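## Task

Get exactly one small part (block, cylinder or plug) into every pocket of the turntable's trays, and leave the turntable motionless at the end. A part may be released just above the rim of a chute in the lid and fall through. Pockets line up under the chutes only briefly: each press of the green button turns the table a quarter turn counter-clockwise (viewed from above), and a pocket passes beneath each chute 4.1 s after the press. A press only registers when the table is not moving (the lid-edge strips light white during a turn) and when the button is held down briefly; release it before pressing again. The button gives at most 5 quarter turns. Arm bases in metres, with facing in degrees counter-clockwise from +x: arm1 x=+0.63 y=-0.09 z=+0.74 facing -133; arm2 x=-0.01 y=+0.63 z=+0.81 facing -48; arm3 x=-0.63 y=+0.00 z=+0.80 facing +50; arm4 x=+0.07 y=-0.63 z=+0.75 facing +132. At the end, open the grippers and pull the arms away; anything held in place only by a robot does not count.

## Robot and tools

Robots: four identical i2rt Big YAM arms named arm1, arm2, arm3, arm4, each with six joints, a two-finger gripper and a wrist camera (arm1_cam_wrist ... arm4_cam_wrist). Two fixed room cameras: cam_corner and cam_top. Reach is roughly 1.0 m from the joint 1 axis. Joints move at different speeds, so the hand can sweep a wide arc between postures.

Frame: one shared world frame, origin on the floor, +z up. The hand point is midway between fingertips; the hand's z axis runs along the fingers and the fingers close along its y axis. Base positions and facings are given in the task text; no result line prints them.

Joints (all absolute targets, radians except the gripper): joint1_rad -2.879 to 2.879 (rotation about the base, positive counter-clockwise from above, 0 = the base's facing direction); joint2_rad 0 to 3.141 (shoulder, 0 = upper arm pointing back about level, increasing lifts it up then forward); joint3_rad 0 to 3.019 (elbow, 0 = folded, increasing opens); joint4_rad -1.692 to 1.57 (hand pitch, positive tips fingers up); joint5_rad -1.57 to 1.57 (sideways hand swing, positive to the arm's right); joint6_rad -2.094 to 2.094 (hand roll, positive clockwise viewed from behind); gripper_m 0 to 0.093 (fingertip gap in metres; about 50-62 N per pad, sometimes less). Done tolerances: ±0.045, ±0.14, ±0.09, ±0.055, ±0.03, ±0.035, ±0.003.

execute_actions: argument "actions" is a list holding one action or nothing. The action is an object keyed by robot name; each value is {"joints": {...}} mapping joint names to absolute target values (not offsets). Any subset of arms and joints may appear; all start at once and may finish at different times. Omitted joints or arms may still be driving toward earlier targets. "cameras" picks which images come back (omit, null or ["all"] = all; [] = none); the "pictures" line lists image order. Unknown keys, unknown camera names or out-of-range values reject the whole call with no motion. An empty list just reports state and images. No action runs longer than 15 s.

wait: "seconds" 0 to 10; nothing new is commanded, the world keeps running, returns state and images.

zoom_image: "camera" (one of the six names) and "region" [x0, y0, x1, y1] in pixels of that camera's latest full 504x504 image, top-left origin, at most 504x504; gives a sharper close-up.

finished_scene: "scene" integer (1 or 2) ends that scene after the last command is held; irreversible; the result states success and gives the next task. Replying with no tool call ends everything.

Result lines: joint_status tells how each commanded motion of the last accepted action ended. "off_target": stopped short, may still push. "contact_stop" or "time_out": target dropped, joint holds where it is, though after time_out a joint may keep a target within 0.375, 0.375, 0.113, 0.225, 0.075, 0.3 rad (joints 1-6) of its position and keep pushing, resuming if the path clears; on_its_own reports this. Sending a joint its reported position relieves the push. "joint command not followed" (with a "cause:" line) means a self/inter-arm collision check blocked that arm's joint targets; the gripper part still executes, and the blocked targets may be retried with later actions until valid ones are sent. Such joints show "not_followed". on_its_own lists what the call did not command; "held at" is the target held, not the actual position. A tiny target change may not move a joint. A joint carrying a load can sag.

Plan the button press and drop timing with this in mind: the pocket passes a chute 4.1 s (scene 1) or 3.8 s (scene 2) after a press; press only when the lid strips are not glowing white, hold briefly, then lift.

Motor heat: sustained loads and pushing heat motors. A MOTOR HOT warning appears from 85 °C; at 100 °C an OVER-TEMPERATURE FAULT drops the whole arm until it cools, and joints show "limit_stop_at_motor_heat" (resend targets afterward). Some heat carries between scenes.

Avoid: arms pressing against each other (can end the run; the collision check ignores fingers, gripper housings and wrist cameras and may react late, and no line reports arm-to-arm contact); the arms do not stop on touch and can push hard; dropping or slamming parts except the intended short drop into a chute; knocking anything out of the work area; leaving the table turning. Loose objects may occasionally be nudged by outside pushes. A stop reported in one call cancels that reply's later execute_actions, wait and finished_scene calls. Faster robot motion is preferred.

Each tool is called after "Request:" by a JSON object that holds its "fn" and its "kwargs", one argument or row to a line.

## Session

Request:
{"fn": "execute_actions", "kwargs": {
  "actions": []
}}

Scene clock: 0.00 s.
Motor temperatures (°C, as the motors report them): arm1=[32 33 33 35 34 35] | arm2=[34 32 34 34 32 33] | arm3=[32 35 35 35 33 32] | arm4=[34 33 32 35 32 34]
arm1.joint_positions: joint1_rad=+0.268 joint2_rad=+0.435 joint3_rad=+1.449 joint4_rad=-1.532 joint5_rad=+0.010 joint6_rad=-0.014 gripper_m=+0.094
arm1.joint_status: not commanded
arm1.hand: x=+0.5645 y=-0.1884 z=+1.2948 quat_wxyz=(-0.262, -0.738, -0.449, +0.430) (m; scene frame)
arm2.joint_positions: joint1_rad=-0.647 joint2_rad=+0.453 joint3_rad=+1.452 joint4_rad=-1.551 joint5_rad=-0.002 joint6_rad=+0.014 gripper_m=+0.094
arm2.joint_status: not commanded
arm2.hand: x=+0.0019 y=+0.5061 z=+1.3642 quat_wxyz=(-0.362, -0.591, -0.641, +0.330) (m; scene frame)
arm3.joint_positions: joint1_rad=+0.604 joint2_rad=+0.448 joint3_rad=+1.469 joint4_rad=-1.544 joint5_rad=+0.012 joint6_rad=-0.002 gripper_m=+0.095
arm3.joint_status: not commanded
arm3.hand: x=-0.6094 y=+0.1191 z=+1.3631 quat_wxyz=(-0.373, +0.578, -0.641, -0.340) (m; scene frame)
arm4.joint_positions: joint1_rad=-0.105 joint2_rad=+0.440 joint3_rad=+1.468 joint4_rad=-1.539 joint5_rad=-0.007 joint6_rad=+0.009 gripper_m=+0.094
arm4.joint_status: not commanded
arm4.hand: x=+0.0034 y=-0.5331 z=+1.3119 quat_wxyz=(-0.223, +0.769, -0.391, -0.454) (m; scene frame)
pictures: arm1_cam_wrist, arm2_cam_wrist, arm3_cam_wrist, arm4_cam_wrist, cam_corner, cam_top
Images, in order (width x height): arm1_cam_wrist 504x504, arm2_cam_wrist 504x504, arm3_cam_wrist 504x504, arm4_cam_wrist 504x504, cam_corner 504x504, cam_top 504x504.

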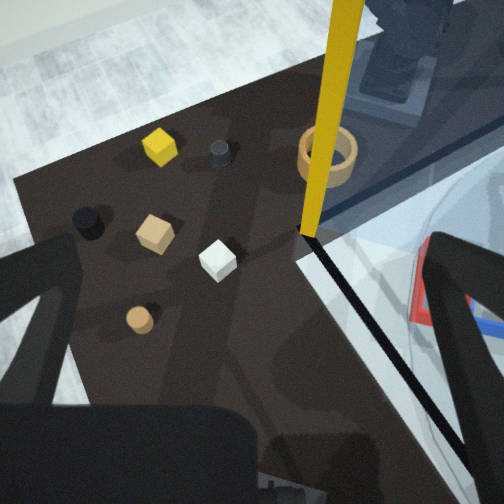

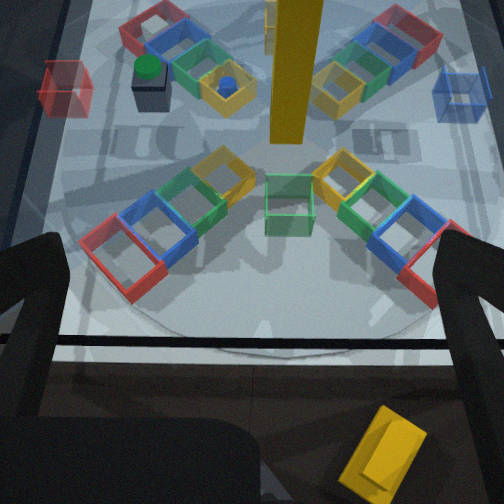

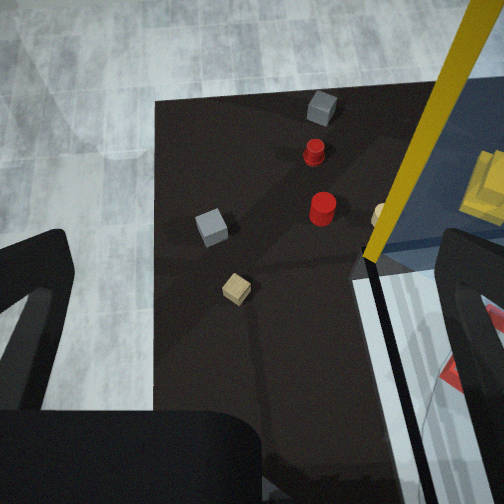

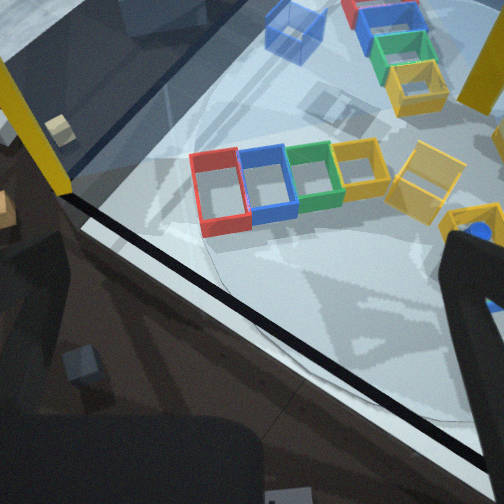

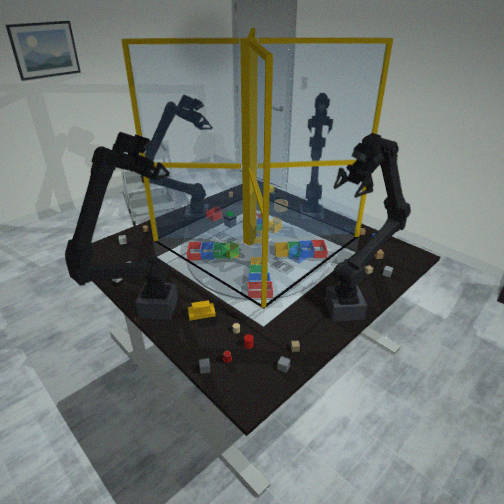

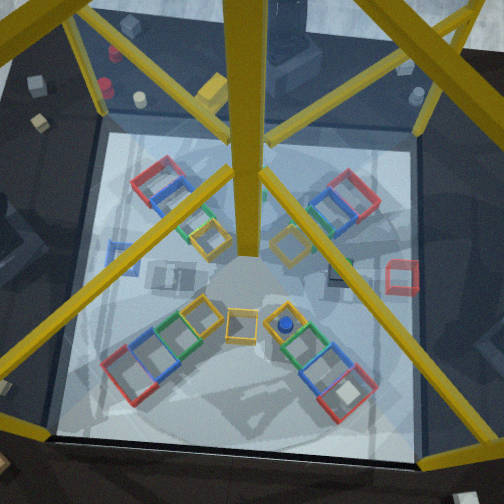

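Request:
{"fn": "zoom_image", "kwargs": {
  "camera": "cam_top",
  "region": [40, 100, 460, 480]
}}

Request:
{"fn": "zoom_image", "kwargs": {
  "camera": "cam_corner",
  "region": [60, 130, 460, 440]
}}

Request:
{"fn": "zoom_image", "kwargs": {
  "camera": "arm2_cam_wrist",
  "region": [20, 0, 504, 340]
}}

Region (40, 100, 460, 480) of cam_top's 504x504 image, scaled by 1.200, with more detail than that image has; it fills the top 456 rows of this view, and the rest is white.

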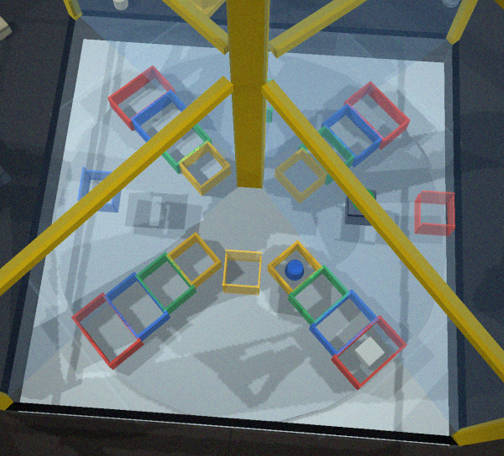

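Region (60, 130, 460, 440) of cam_corner's 504x504 image, scaled by 1.260, with more detail than that image has; it fills the top 391 rows of this view, and the rest is white.

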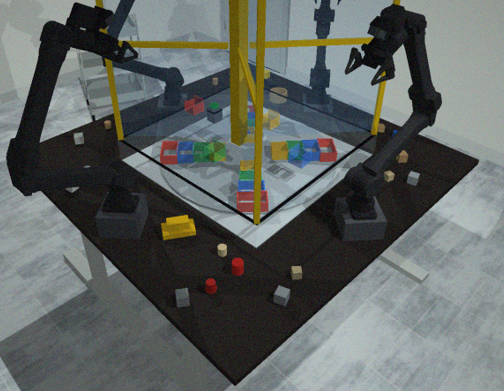

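Region (20, 0, 504, 340) of arm2_cam_wrist's 504x504 image, scaled by 1.041, with more detail than that image has; it fills the top 354 rows of this view, and the rest is white.

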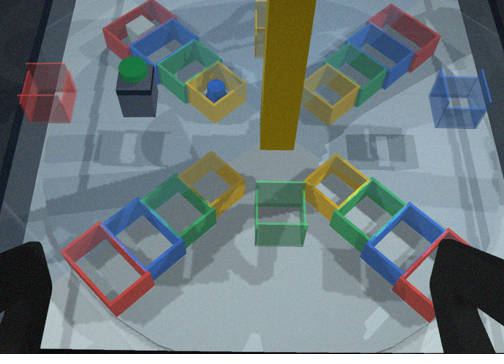

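Request:
{"fn": "execute_actions", "kwargs": {
  "actions": [
    {"arm1":{"joints":{"joint1_rad":0.8}},"arm2":{"joints":{"joint1_rad":0.9}},"arm3":{"joints":{"joint1_rad":0.75}},"arm4":{"joints":{"joint1_rad":0.9}}}
  ]
}}

Scene clock: 59.47 s.
Motor temperatures (°C, as the motors report them): arm1=[32 34 36 35 34 35] | arm2=[34 33 38 35 32 33] | arm3=[32 35 38 35 33 32] | arm4=[34 34 36 36 32 34]
arm1.joint_positions: joint1_rad=+0.794 joint2_rad=+0.435 joint3_rad=+1.449 joint4_rad=-1.532 joint5_rad=+0.010 joint6_rad=-0.014 gripper_m=+0.094
arm1.joint_status: all done
arm1.hand: x=+0.6264 y=-0.2029 z=+1.2958 quat_wxyz=(-0.366, -0.594, -0.624, +0.351) (m; scene frame)
arm2.joint_positions: joint1_rad=+0.896 joint2_rad=+0.453 joint3_rad=+1.452 joint4_rad=-1.551 joint5_rad=-0.002 joint6_rad=+0.014 gripper_m=+0.094
arm2.joint_status: all done
arm2.hand: x=+0.1175 y=+0.6404 z=+1.3626 quat_wxyz=(-0.484, +0.022, -0.875, -0.017) (m; scene frame)
arm3.joint_positions: joint1_rad=+0.746 joint2_rad=+0.448 joint3_rad=+1.469 joint4_rad=-1.544 joint5_rad=+0.012 joint6_rad=-0.002 gripper_m=+0.095
arm3.joint_status: all done
arm3.hand: x=-0.6268 y=+0.1198 z=+1.3633 quat_wxyz=(-0.348, +0.622, -0.598, -0.366) (m; scene frame)
arm4.joint_positions: joint1_rad=+0.891 joint2_rad=+0.440 joint3_rad=+1.468 joint4_rad=-1.539 joint5_rad=-0.007 joint6_rad=+0.009 gripper_m=+0.094
arm4.joint_status: all done
arm4.hand: x=-0.0445 y=-0.6370 z=+1.3120 quat_wxyz=(+0.021, +0.862, +0.023, -0.506) (m; scene frame)
pictures: arm1_cam_wrist, arm2_cam_wrist, arm3_cam_wrist, arm4_cam_wrist, cam_corner, cam_top
Images, in order (width x height): arm1_cam_wrist 504x504, arm2_cam_wrist 504x504, arm3_cam_wrist 504x504, arm4_cam_wrist 504x504, cam_corner 504x504, cam_top 504x504.

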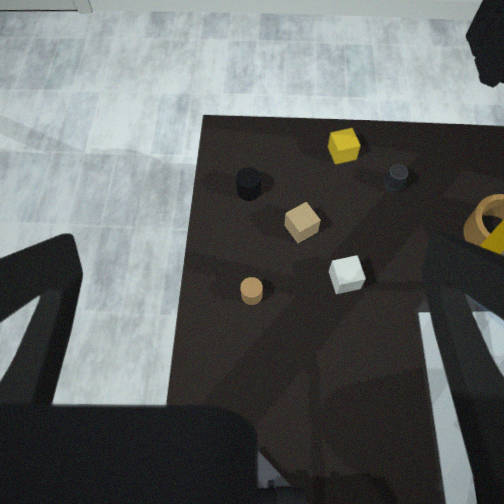

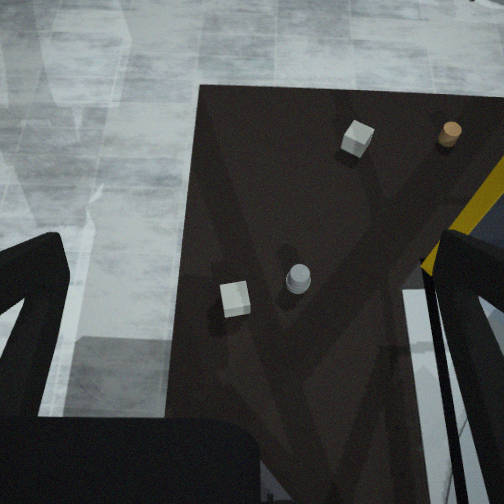

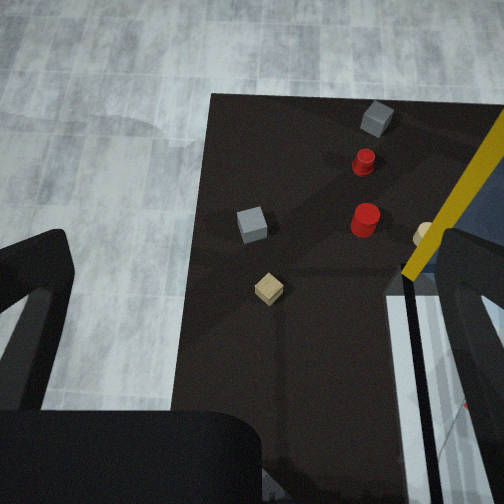

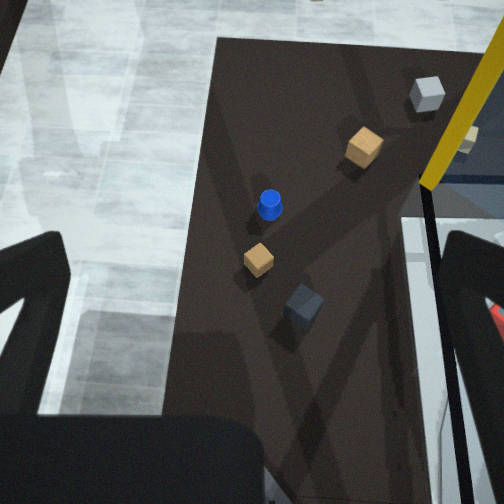

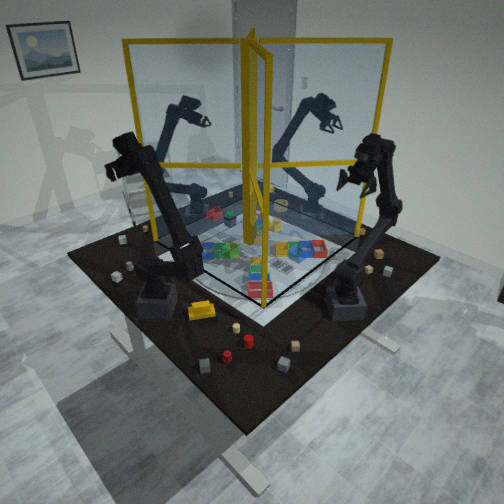

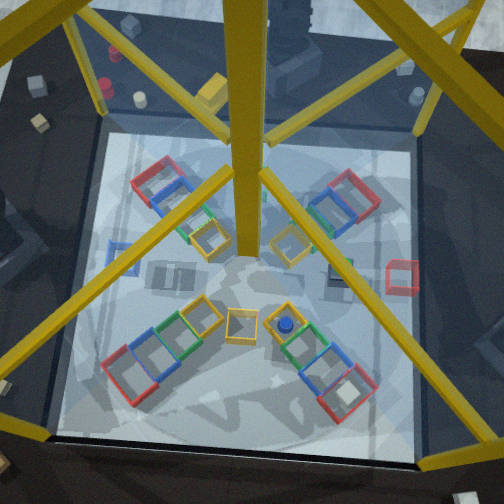

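Request:
{"fn": "execute_actions", "kwargs": {
  "actions": [
    {"arm1":{"joints":{"joint2_rad":1.2,"joint3_rad":1.2,"joint4_rad":-1.0}},"arm2":{"joints":{"joint2_rad":1.3,"joint3_rad":1.0,"joint4_rad":-1.2}},"arm3":{"joints":{"joint2_rad":1.0,"joint3_rad":1.0,"joint4_rad":-0.5}},"arm4":{"joints":{"joint2_rad":1.6,"joint3_rad":1.6,"joint4_rad":-1.5}}}
  ]
}}

Scene clock: 70.20 s.
Motor temperatures (°C, as the motors report them): arm1=[32 34 36 36 34 35] | arm2=[34 33 38 35 32 33] | arm3=[32 36 38 35 33 32] | arm4=[34 34 36 36 32 34]
arm1.joint_positions: joint1_rad=+0.794 joint2_rad=+1.200 joint3_rad=+1.198 joint4_rad=-1.021 joint5_rad=+0.010 joint6_rad=-0.014 gripper_m=+0.094
arm1.joint_status: all done
arm1.hand: x=+0.6466 y=-0.5407 z=+1.0431 quat_wxyz=(-0.200, -0.660, -0.699, +0.191) (m; scene frame)
arm2.joint_positions: joint1_rad=+0.896 joint2_rad=+1.290 joint3_rad=+0.985 joint4_rad=-1.210 joint5_rad=-0.002 joint6_rad=+0.014 gripper_m=+0.094
arm2.joint_status: all done
arm2.hand: x=+0.3470 y=+0.6529 z=+0.9644 quat_wxyz=(-0.024, +0.024, -0.999, +0.000) (m; scene frame)
arm3.joint_positions: joint1_rad=+0.746 joint2_rad=+1.004 joint3_rad=+0.974 joint4_rad=-0.529 joint5_rad=+0.012 joint6_rad=-0.002 gripper_m=+0.095
arm3.joint_status: all done
arm3.hand: x=-0.6469 y=+0.4652 z=+1.1530 quat_wxyz=(-0.337, +0.629, -0.604, -0.354) (m; scene frame)
arm4.joint_positions: joint1_rad=+0.891 joint2_rad=+1.611 joint3_rad=+1.594 joint4_rad=-1.502 joint5_rad=-0.007 joint6_rad=+0.009 gripper_m=+0.094
arm4.joint_status: all done
arm4.hand: x=-0.4237 y=-0.6602 z=+1.0061 quat_wxyz=(+0.005, +0.999, +0.025, -0.026) (m; scene frame)
pictures: arm1_cam_wrist, arm2_cam_wrist, arm3_cam_wrist, arm4_cam_wrist, cam_corner, cam_top
Images, in order (width x height): arm1_cam_wrist 504x504, arm2_cam_wrist 504x504, arm3_cam_wrist 504x504, arm4_cam_wrist 504x504, cam_corner 504x504, cam_top 504x504.

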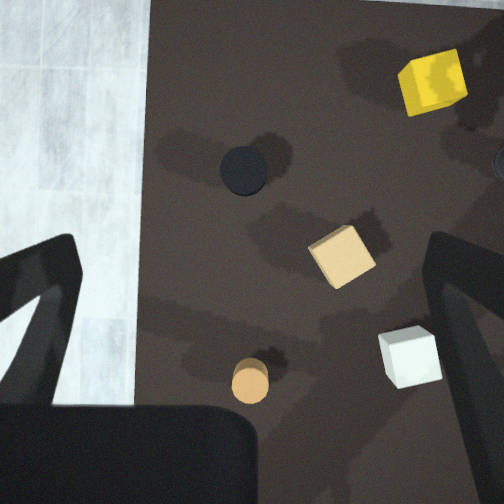

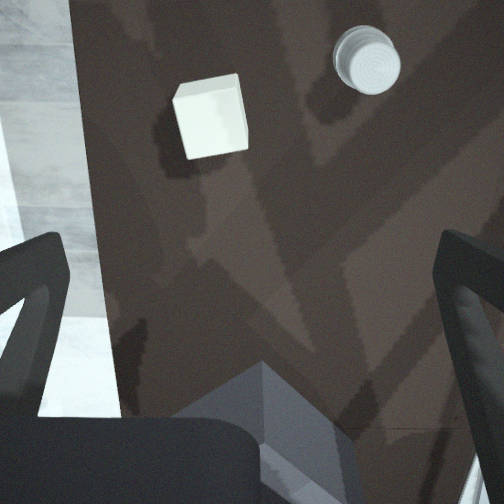

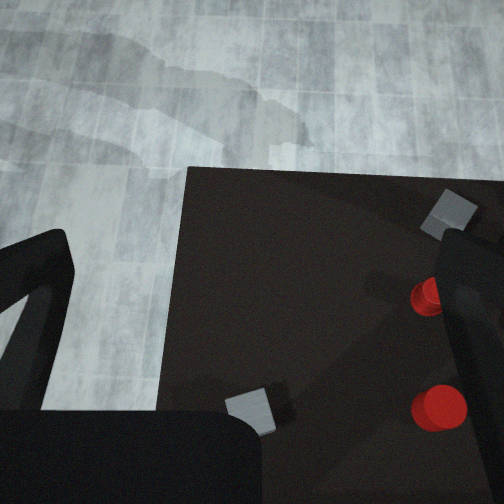

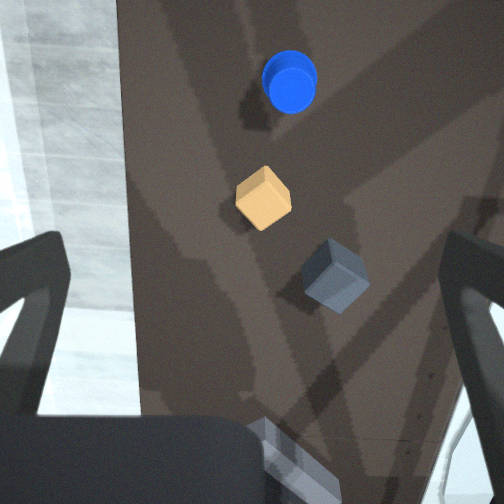

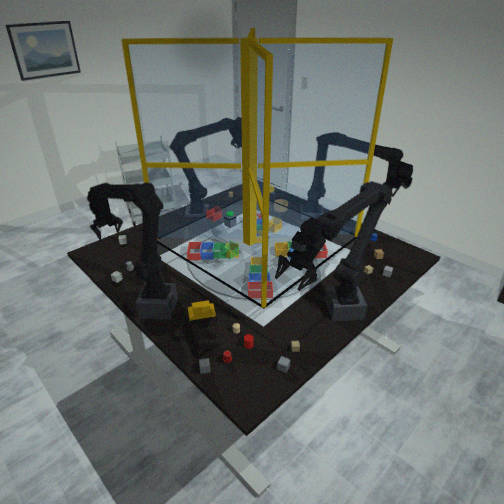

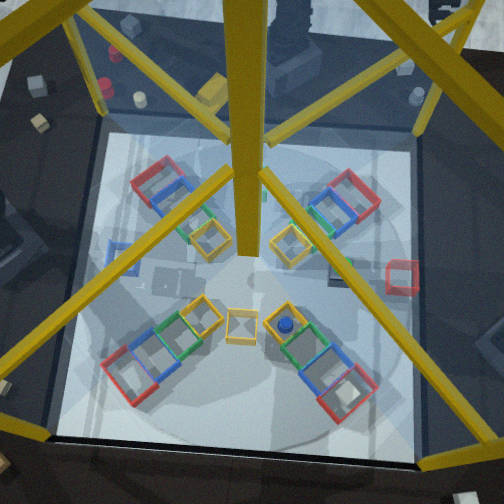

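Request:
{"fn": "execute_actions", "kwargs": {
  "actions": [
    {"arm1":{"joints":{"joint4_rad":-0.2}},"arm2":{"joints":{"joint3_rad":1.6}},"arm3":{"joints":{"joint2_rad":1.4}},"arm4":{"joints":{"joint4_rad":-0.7}}}
  ],
  "cameras": ["cam_corner"]
}}

Scene clock: 113.27 s.
Motor temperatures (°C, as the motors report them): arm1=[32 34 39 36 34 35] | arm2=[34 33 42 34 32 33] | arm3=[32 36 42 36 33 32] | arm4=[34 36 39 36 32 34]
arm1.joint_positions: joint1_rad=+0.794 joint2_rad=+1.200 joint3_rad=+1.198 joint4_rad=-0.224 joint5_rad=+0.010 joint6_rad=-0.014 gripper_m=+0.094
arm1.joint_status: all done
arm1.hand: x=+0.6500 y=-0.6505 z=+1.1991 quat_wxyz=(-0.452, -0.538, -0.563, +0.435) (m; scene frame)
arm2.joint_positions: joint1_rad=+0.896 joint2_rad=+1.288 joint3_rad=+1.569 joint4_rad=-1.207 joint5_rad=-0.002 joint6_rad=+0.014 gripper_m=+0.094
arm2.joint_status: all done
arm2.hand: x=+0.4849 y=+0.6626 z=+1.2328 quat_wxyz=(-0.313, +0.024, -0.949, -0.011) (m; scene frame)
arm3.joint_positions: joint1_rad=+0.746 joint2_rad=+1.417 joint3_rad=+0.974 joint4_rad=-0.521 joint5_rad=+0.012 joint6_rad=-0.002 gripper_m=+0.095
arm3.joint_status: all done
arm3.hand: x=-0.6519 y=+0.5173 z=+0.9586 quat_wxyz=(-0.210, +0.689, -0.658, -0.220) (m; scene frame)
arm4.joint_positions: joint1_rad=+0.891 joint2_rad=+1.611 joint3_rad=+1.594 joint4_rad=-0.718 joint5_rad=-0.007 joint6_rad=+0.009 gripper_m=+0.094
arm4.joint_status: all done
arm4.hand: x=-0.5930 y=-0.6702 z=+1.0867 quat_wxyz=(+0.018, +0.914, +0.024, -0.406) (m; scene frame)
pictures: cam_corner
Images, in order (width x height): cam_corner 504x504.

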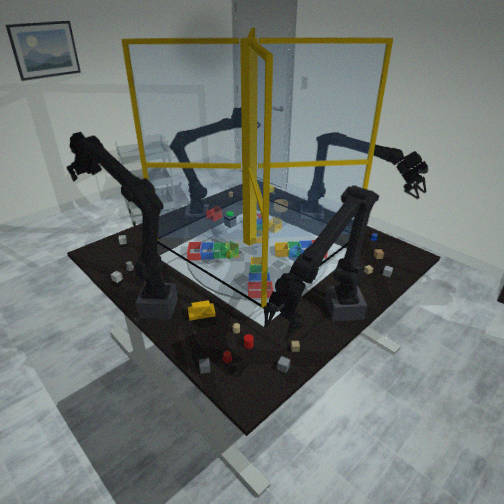

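Request:
{"fn": "execute_actions", "kwargs": {
  "actions": [
    {"arm1":{"joints":{"joint2_rad":1.666,"joint3_rad":1.534,"joint4_rad":-1.439}},"arm2":{"joints":{"joint2_rad":1.65,"joint3_rad":1.269,"joint4_rad":-1.19}},"arm3":{"joints":{"joint1_rad":0.62,"joint2_rad":1.698,"joint3_rad":1.414,"joint4_rad":-1.287}},"arm4":{"joints":{"joint2_rad":1.686,"joint3_rad":1.398,"joint4_rad":-1.283}}}
  ],
  "cameras": ["arm1_cam_wrist","arm2_cam_wrist","arm3_cam_wrist","arm4_cam_wrist","cam_corner"]
}}

Scene clock: 160.07 s.
Motor temperatures (°C, as the motors report them): arm1=[32 35 41 36 34 35] | arm2=[34 34 46 35 32 33] | arm3=[32 37 43 35 33 32] | arm4=[34 37 41 36 32 34]
arm1.joint_positions: joint1_rad=+0.794 joint2_rad=+1.676 joint3_rad=+1.492 joint4_rad=-1.424 joint5_rad=+0.010 joint6_rad=-0.014 gripper_m=+0.094
arm1.joint_status: all done
arm1.hand: x=+0.6500 y=-0.5793 z=+0.9302 quat_wxyz=(+0.008, -0.684, -0.729, -0.010) (m; scene frame)
arm2.joint_positions: joint1_rad=+0.896 joint2_rad=+1.637 joint3_rad=+1.240 joint4_rad=-1.193 joint5_rad=-0.002 joint6_rad=+0.014 gripper_m=+0.094
arm2.joint_status: all done
arm2.hand: x=+0.4486 y=+0.6589 z=+0.9212 quat_wxyz=(+0.013, +0.024, -1.000, +0.002) (m; scene frame)
arm3.joint_positions: joint1_rad=+0.612 joint2_rad=+1.703 joint3_rad=+1.361 joint4_rad=-1.271 joint5_rad=+0.012 joint6_rad=-0.002 gripper_m=+0.095
arm3.joint_status: all done
arm3.hand: x=-0.5857 y=+0.4885 z=+0.9311 quat_wxyz=(+0.013, +0.678, -0.735, +0.011) (m; scene frame)
arm4.joint_positions: joint1_rad=+0.891 joint2_rad=+1.708 joint3_rad=+1.389 joint4_rad=-1.275 joint5_rad=-0.007 joint6_rad=+0.009 gripper_m=+0.094
arm4.joint_status: all done
arm4.hand: x=-0.4219 y=-0.6603 z=+0.8825 quat_wxyz=(+0.004, +1.000, +0.025, +0.012) (m; scene frame)
pictures: arm1_cam_wrist, arm2_cam_wrist, arm3_cam_wrist, arm4_cam_wrist, cam_corner
Images, in order (width x height): arm1_cam_wrist 504x504, arm2_cam_wrist 504x504, arm3_cam_wrist 504x504, arm4_cam_wrist 504x504, cam_corner 504x504.

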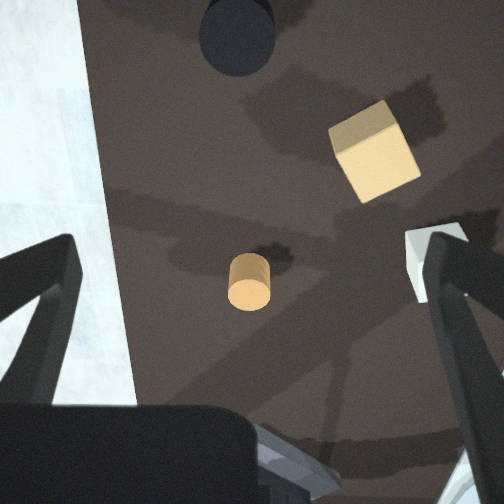

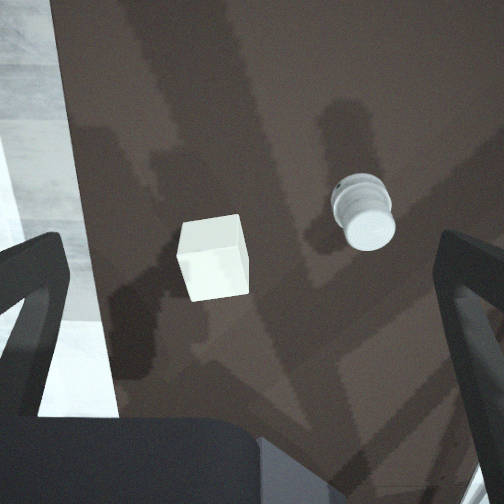

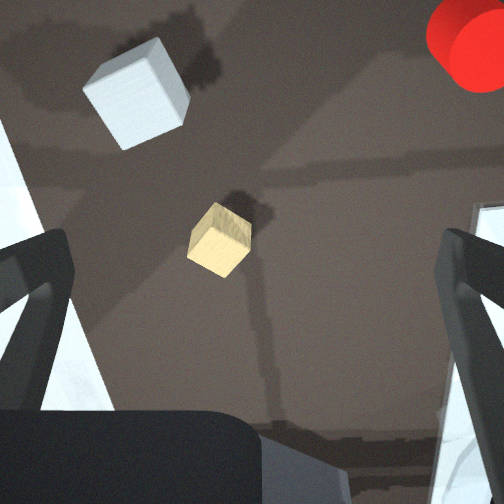

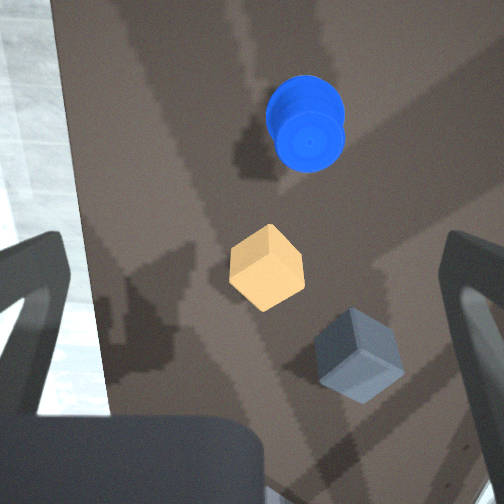

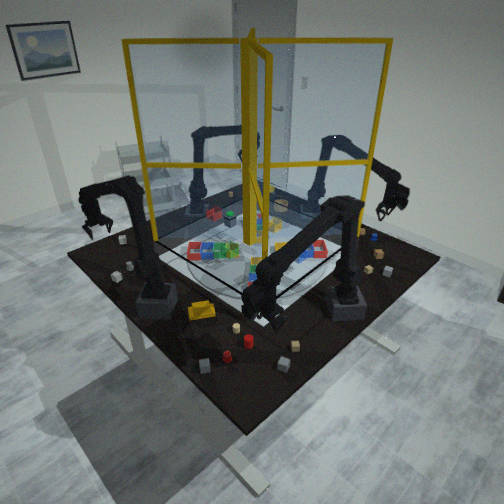

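Request:
{"fn": "execute_actions", "kwargs": {
  "actions": [
    {"arm1":{"joints":{"joint2_rad":1.37,"joint3_rad":0.84,"joint4_rad":-1.007}},"arm2":{"joints":{"joint1_rad":0.964,"joint2_rad":1.515,"joint3_rad":0.775,"joint4_rad":-0.797}},"arm3":{"joints":{"joint1_rad":0.669,"joint2_rad":1.578,"joint3_rad":0.862,"joint4_rad":-0.821}},"arm4":{"joints":{"joint1_rad":0.871,"joint2_rad":1.541,"joint3_rad":1.0,"joint4_rad":-0.999}}}
  ],
  "cameras": ["arm1_cam_wrist","arm2_cam_wrist","arm3_cam_wrist","arm4_cam_wrist","cam_corner"]
}}

Scene clock: 262.97 s.
Motor temperatures (°C, as the motors report them): arm1=[32 38 46 35 34 35] | arm2=[34 36 47 34 32 33] | arm3=[32 39 46 35 33 32] | arm4=[34 38 41 36 32 34]
arm1.joint_positions: joint1_rad=+0.794 joint2_rad=+1.367 joint3_rad=+0.840 joint4_rad=-1.023 joint5_rad=+0.010 joint6_rad=-0.014 gripper_m=+0.094
arm1.joint_status: all done
arm1.hand: x=+0.6440 y=-0.4318 z=+0.8214 quat_wxyz=(-0.012, -0.684, -0.729, +0.010) (m; scene frame)
arm2.joint_positions: joint1_rad=+0.970 joint2_rad=+1.513 joint3_rad=+0.769 joint4_rad=-0.809 joint5_rad=-0.002 joint6_rad=+0.014 gripper_m=+0.094
arm2.joint_status: all done
arm2.hand: x=+0.3362 y=+0.6778 z=+0.8193 quat_wxyz=(-0.005, +0.061, -0.998, +0.001) (m; scene frame)
arm3.joint_positions: joint1_rad=+0.674 joint2_rad=+1.579 joint3_rad=+0.857 joint4_rad=-0.840 joint5_rad=+0.012 joint6_rad=-0.002 gripper_m=+0.095
arm3.joint_status: all done
arm3.hand: x=-0.6193 y=+0.3846 z=+0.8176 quat_wxyz=(-0.006, +0.700, -0.714, -0.007) (m; scene frame)
arm4.joint_positions: joint1_rad=+0.883 joint2_rad=+1.540 joint3_rad=+0.999 joint4_rad=-1.009 joint5_rad=-0.007 joint6_rad=+0.009 gripper_m=+0.094
arm4.joint_status: all done
arm4.hand: x=-0.3350 y=-0.6519 z=+0.8205 quat_wxyz=(+0.005, +1.000, +0.021, -0.010) (m; scene frame)
pictures: arm1_cam_wrist, arm2_cam_wrist, arm3_cam_wrist, arm4_cam_wrist, cam_corner
Images, in order (width x height): arm1_cam_wrist 504x504, arm2_cam_wrist 504x504, arm3_cam_wrist 504x504, arm4_cam_wrist 504x504, cam_corner 504x504.

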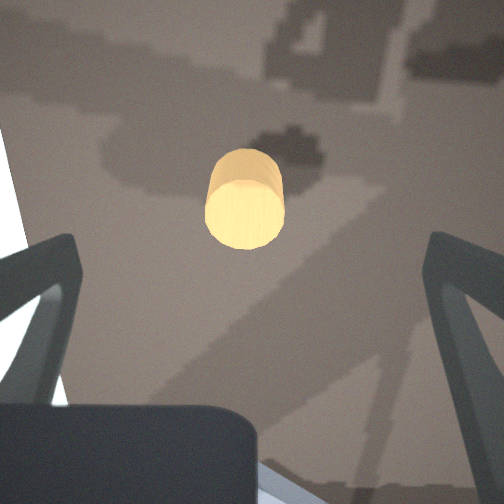

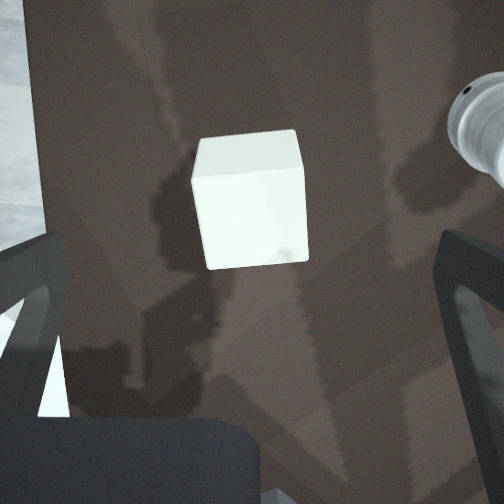

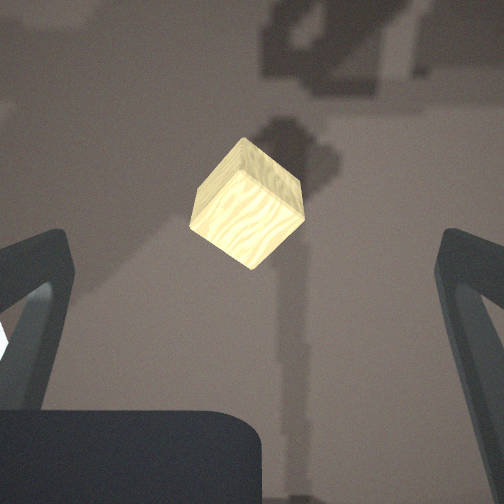

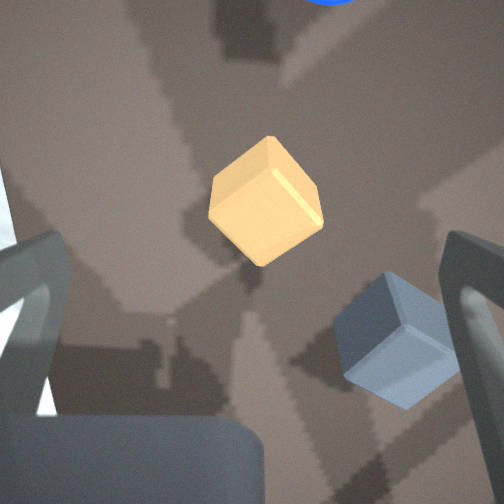

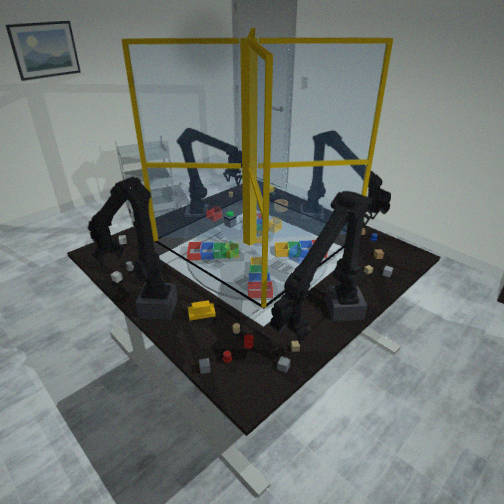

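Request:
{"fn": "execute_actions", "kwargs": {
  "actions": [
    {"arm1":{"joints":{"joint2_rad":1.385,"joint3_rad":0.727,"joint4_rad":-0.90,"gripper_m":0.07}},"arm2":{"joints":{"joint2_rad":1.50,"joint3_rad":0.655,"joint4_rad":-0.712,"gripper_m":0.075}},"arm3":{"joints":{"joint2_rad":1.568,"joint3_rad":0.76,"joint4_rad":-0.75,"joint6_rad":0.69,"gripper_m":0.07}},"arm4":{"joints":{"joint1_rad":0.862,"joint2_rad":1.497,"joint3_rad":0.86,"joint4_rad":-0.92,"joint6_rad":-0.68,"gripper_m":0.07}}}
  ],
  "cameras": ["arm1_cam_wrist","arm2_cam_wrist","arm3_cam_wrist","arm4_cam_wrist"]
}}

Scene clock: 298.67 s.
Motor temperatures (°C, as the motors report them): arm1=[32 36 42 35 34 35] | arm2=[34 35 44 34 32 33] | arm3=[32 38 43 35 33 32] | arm4=[34 37 40 36 32 34]
arm1.joint_positions: joint1_rad=+0.794 joint2_rad=+1.369 joint3_rad=+0.730 joint4_rad=-0.917 joint5_rad=+0.010 joint6_rad=-0.014 gripper_m=+0.070
arm1.joint_status: all done
arm1.hand: x=+0.6433 y=-0.4081 z=+0.7854 quat_wxyz=(-0.010, -0.684, -0.729, +0.008) (m; scene frame)
arm2.joint_positions: joint1_rad=+0.970 joint2_rad=+1.498 joint3_rad=+0.650 joint4_rad=-0.724 joint5_rad=-0.002 joint6_rad=+0.014 gripper_m=+0.075
arm2.joint_status: all done
arm2.hand: x=+0.2976 y=+0.6724 z=+0.7924 quat_wxyz=(+0.005, +0.061, -0.998, +0.001) (m; scene frame)
arm3.joint_positions: joint1_rad=+0.674 joint2_rad=+1.579 joint3_rad=+0.755 joint4_rad=-0.769 joint5_rad=+0.012 joint6_rad=+0.682 gripper_m=+0.070
arm3.joint_status: all done
arm3.hand: x=-0.6204 y=+0.3502 z=+0.7896 quat_wxyz=(+0.003, +0.421, -0.907, +0.005) (m; scene frame)
arm4.joint_positions: joint1_rad=+0.874 joint2_rad=+1.510 joint3_rad=+0.861 joint4_rad=-0.930 joint5_rad=-0.007 joint6_rad=-0.664 gripper_m=+0.070
arm4.joint_status: all done
arm4.hand: x=-0.2934 y=-0.6466 z=+0.7877 quat_wxyz=(+0.006, +0.938, +0.346, +0.003) (m; scene frame)
pictures: arm1_cam_wrist, arm2_cam_wrist, arm3_cam_wrist, arm4_cam_wrist
Images, in order (width x height): arm1_cam_wrist 504x504, arm2_cam_wrist 504x504, arm3_cam_wrist 504x504, arm4_cam_wrist 504x504.

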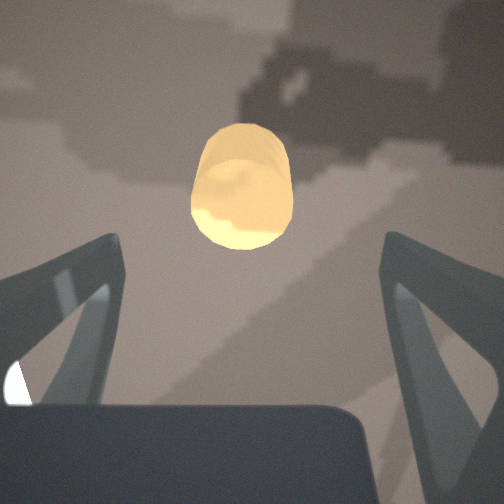

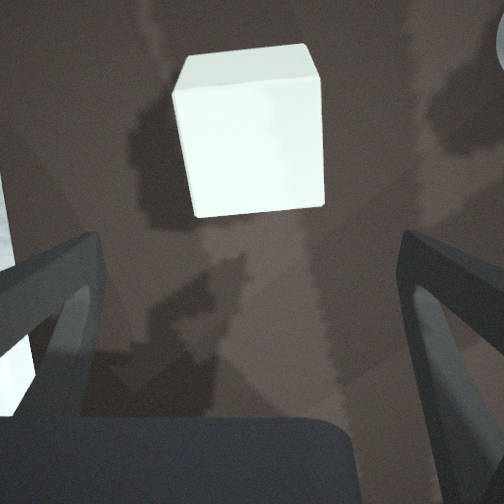

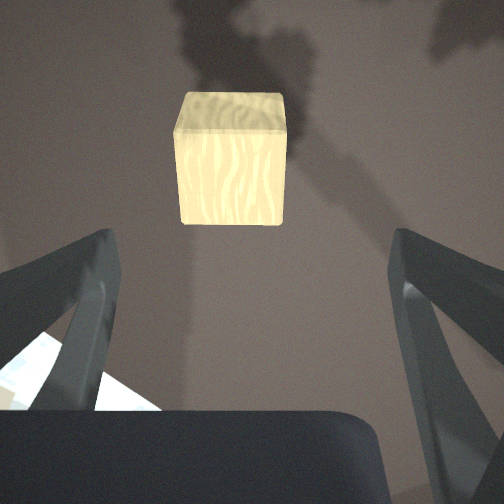

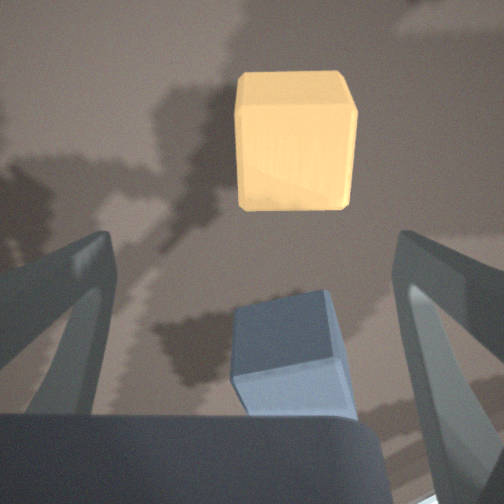

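Request:
{"fn": "execute_actions", "kwargs": {
  "actions": [
    {"arm1":{"joints":{"joint2_rad":1.49,"joint3_rad":0.672,"joint4_rad":-0.75}},"arm2":{"joints":{"joint2_rad":1.685,"joint3_rad":0.64,"joint4_rad":-0.52}},"arm3":{"joints":{"joint1_rad":0.70,"joint2_rad":1.745,"joint3_rad":0.73,"joint4_rad":-0.55}},"arm4":{"joints":{"joint1_rad":0.845,"joint2_rad":1.652,"joint3_rad":0.83,"joint4_rad":-0.746}}}
  ],
  "cameras": ["arm1_cam_wrist","arm2_cam_wrist","arm3_cam_wrist","arm4_cam_wrist"]
}}

Scene clock: 326.80 s.
Motor temperatures (°C, as the motors report them): arm1=[32 36 42 35 34 35] | arm2=[34 35 43 34 32 33] | arm3=[32 38 42 35 33 32] | arm4=[34 37 40 36 32 34]
arm1.joint_positions: joint1_rad=+0.794 joint2_rad=+1.489 joint3_rad=+0.676 joint4_rad=-0.766 joint5_rad=+0.010 joint6_rad=-0.014 gripper_m=+0.070
arm1.joint_status: all done
arm1.hand: x=+0.6438 y=-0.4052 z=+0.7342 quat_wxyz=(-0.002, -0.684, -0.729, +0.000) (m; scene frame)
arm2.joint_positions: joint1_rad=+0.970 joint2_rad=+1.686 joint3_rad=+0.640 joint4_rad=-0.532 joint5_rad=-0.002 joint6_rad=+0.014 gripper_m=+0.075
arm2.joint_status: all done
arm2.hand: x=+0.3054 y=+0.6733 z=+0.7341 quat_wxyz=(+0.008, +0.061, -0.998, +0.001) (m; scene frame)
arm3.joint_positions: joint1_rad=+0.695 joint2_rad=+1.748 joint3_rad=+0.733 joint4_rad=-0.571 joint5_rad=+0.013 joint6_rad=+0.683 gripper_m=+0.070
arm3.joint_status: all done
arm3.hand: x=-0.6283 y=+0.3572 z=+0.7281 quat_wxyz=(+0.001, +0.429, -0.903, +0.002) (m; scene frame)
arm4.joint_positions: joint1_rad=+0.854 joint2_rad=+1.650 joint3_rad=+0.838 joint4_rad=-0.755 joint5_rad=-0.007 joint6_rad=-0.666 gripper_m=+0.070
arm4.joint_status: all done
arm4.hand: x=-0.3079 y=-0.6396 z=+0.7314 quat_wxyz=(+0.004, +0.941, +0.338, -0.003) (m; scene frame)
pictures: arm1_cam_wrist, arm2_cam_wrist, arm3_cam_wrist, arm4_cam_wrist
Images, in order (width x height): arm1_cam_wrist 504x504, arm2_cam_wrist 504x504, arm3_cam_wrist 504x504, arm4_cam_wrist 504x504.

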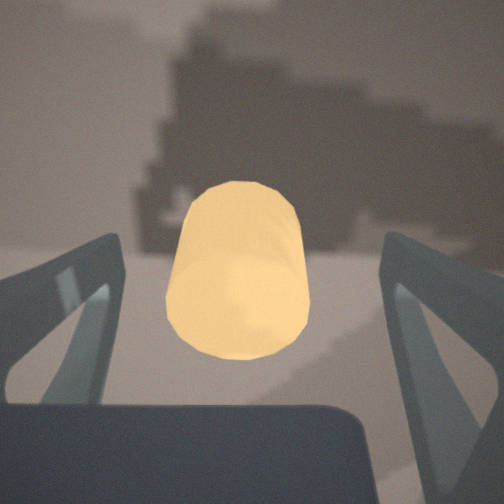

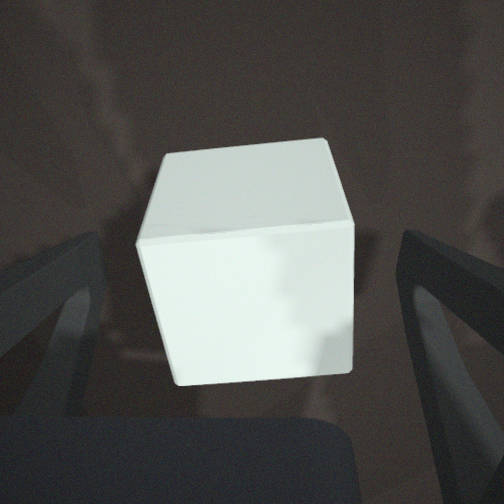

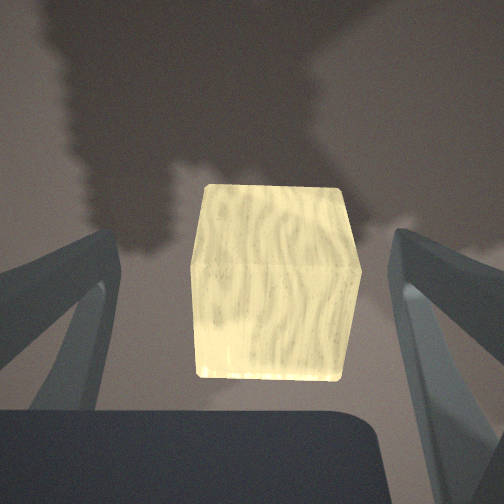

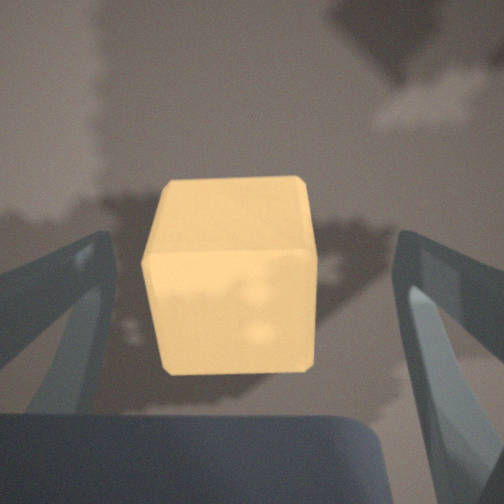

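Request:
{"fn": "execute_actions", "kwargs": {
  "actions": [
    {"arm1":{"joints":{"gripper_m":0.02}},"arm2":{"joints":{"gripper_m":0.028}},"arm3":{"joints":{"gripper_m":0.02}},"arm4":{"joints":{"gripper_m":0.02}}}
  ],
  "cameras": ["arm1_cam_wrist","arm2_cam_wrist","arm3_cam_wrist","arm4_cam_wrist"]
}}

Scene clock: 333.80 s.
Motor temperatures (°C, as the motors report them): arm1=[32 36 41 35 34 35] | arm2=[34 35 43 34 32 33] | arm3=[32 38 42 35 33 32] | arm4=[34 37 40 36 32 34]
arm1.joint_positions: joint1_rad=+0.794 joint2_rad=+1.489 joint3_rad=+0.676 joint4_rad=-0.766 joint5_rad=+0.010 joint6_rad=-0.014 gripper_m=+0.031
arm1.joint_status: gripper_m off_target (ended at +0.031, target +0.020)
arm1.hand: x=+0.6438 y=-0.4052 z=+0.7342 quat_wxyz=(-0.002, -0.684, -0.729, +0.000) (m; scene frame)
arm2.joint_positions: joint1_rad=+0.970 joint2_rad=+1.686 joint3_rad=+0.640 joint4_rad=-0.532 joint5_rad=-0.002 joint6_rad=+0.014 gripper_m=+0.040
arm2.joint_status: gripper_m off_target (ended at +0.040, target +0.028)
arm2.hand: x=+0.3054 y=+0.6733 z=+0.7341 quat_wxyz=(+0.008, +0.061, -0.998, +0.001) (m; scene frame)
arm3.joint_positions: joint1_rad=+0.695 joint2_rad=+1.748 joint3_rad=+0.733 joint4_rad=-0.568 joint5_rad=+0.013 joint6_rad=+0.683 gripper_m=+0.031
arm3.joint_status: gripper_m off_target (ended at +0.031, target +0.020)
arm3.hand: x=-0.6282 y=+0.3577 z=+0.7281 quat_wxyz=(+0.000, +0.429, -0.903, +0.001) (m; scene frame)
arm4.joint_positions: joint1_rad=+0.854 joint2_rad=+1.650 joint3_rad=+0.838 joint4_rad=-0.755 joint5_rad=-0.007 joint6_rad=-0.666 gripper_m=+0.031
arm4.joint_status: gripper_m off_target (ended at +0.031, target +0.020)
arm4.hand: x=-0.3080 y=-0.6396 z=+0.7314 quat_wxyz=(+0.004, +0.941, +0.338, -0.003) (m; scene frame)
pictures: arm1_cam_wrist, arm2_cam_wrist, arm3_cam_wrist, arm4_cam_wrist
Images, in order (width x height): arm1_cam_wrist 504x504, arm2_cam_wrist 504x504, arm3_cam_wrist 504x504, arm4_cam_wrist 504x504.

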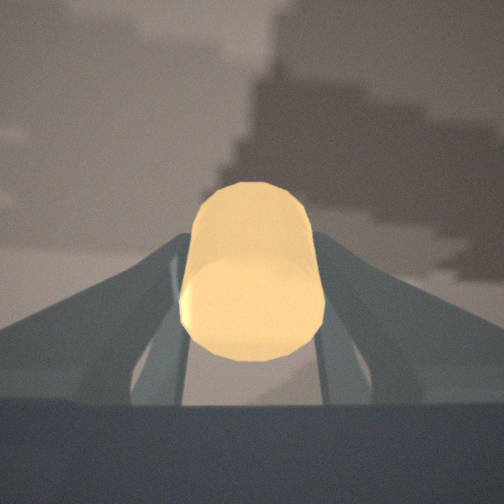

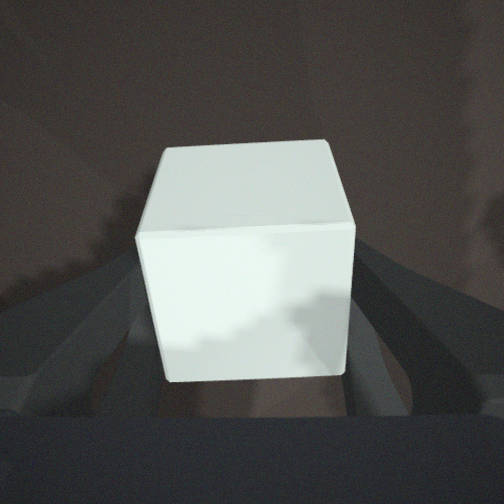

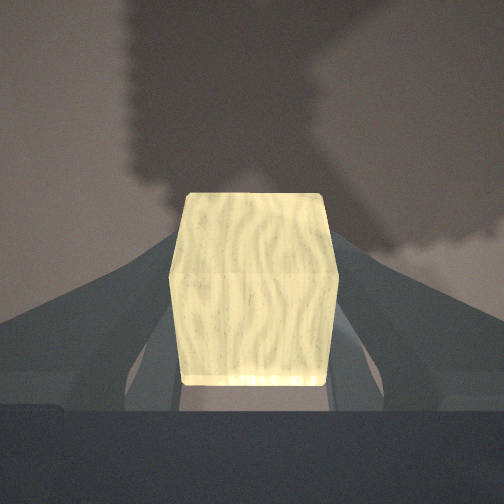

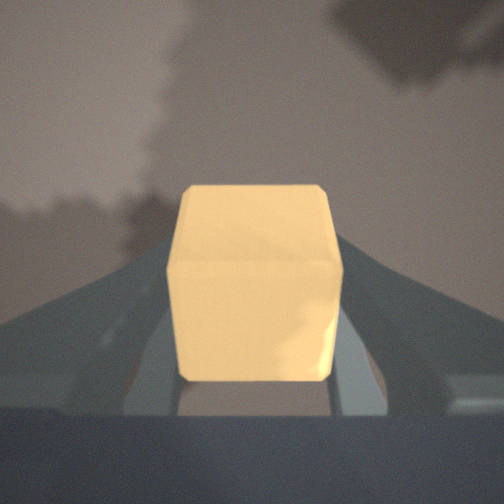

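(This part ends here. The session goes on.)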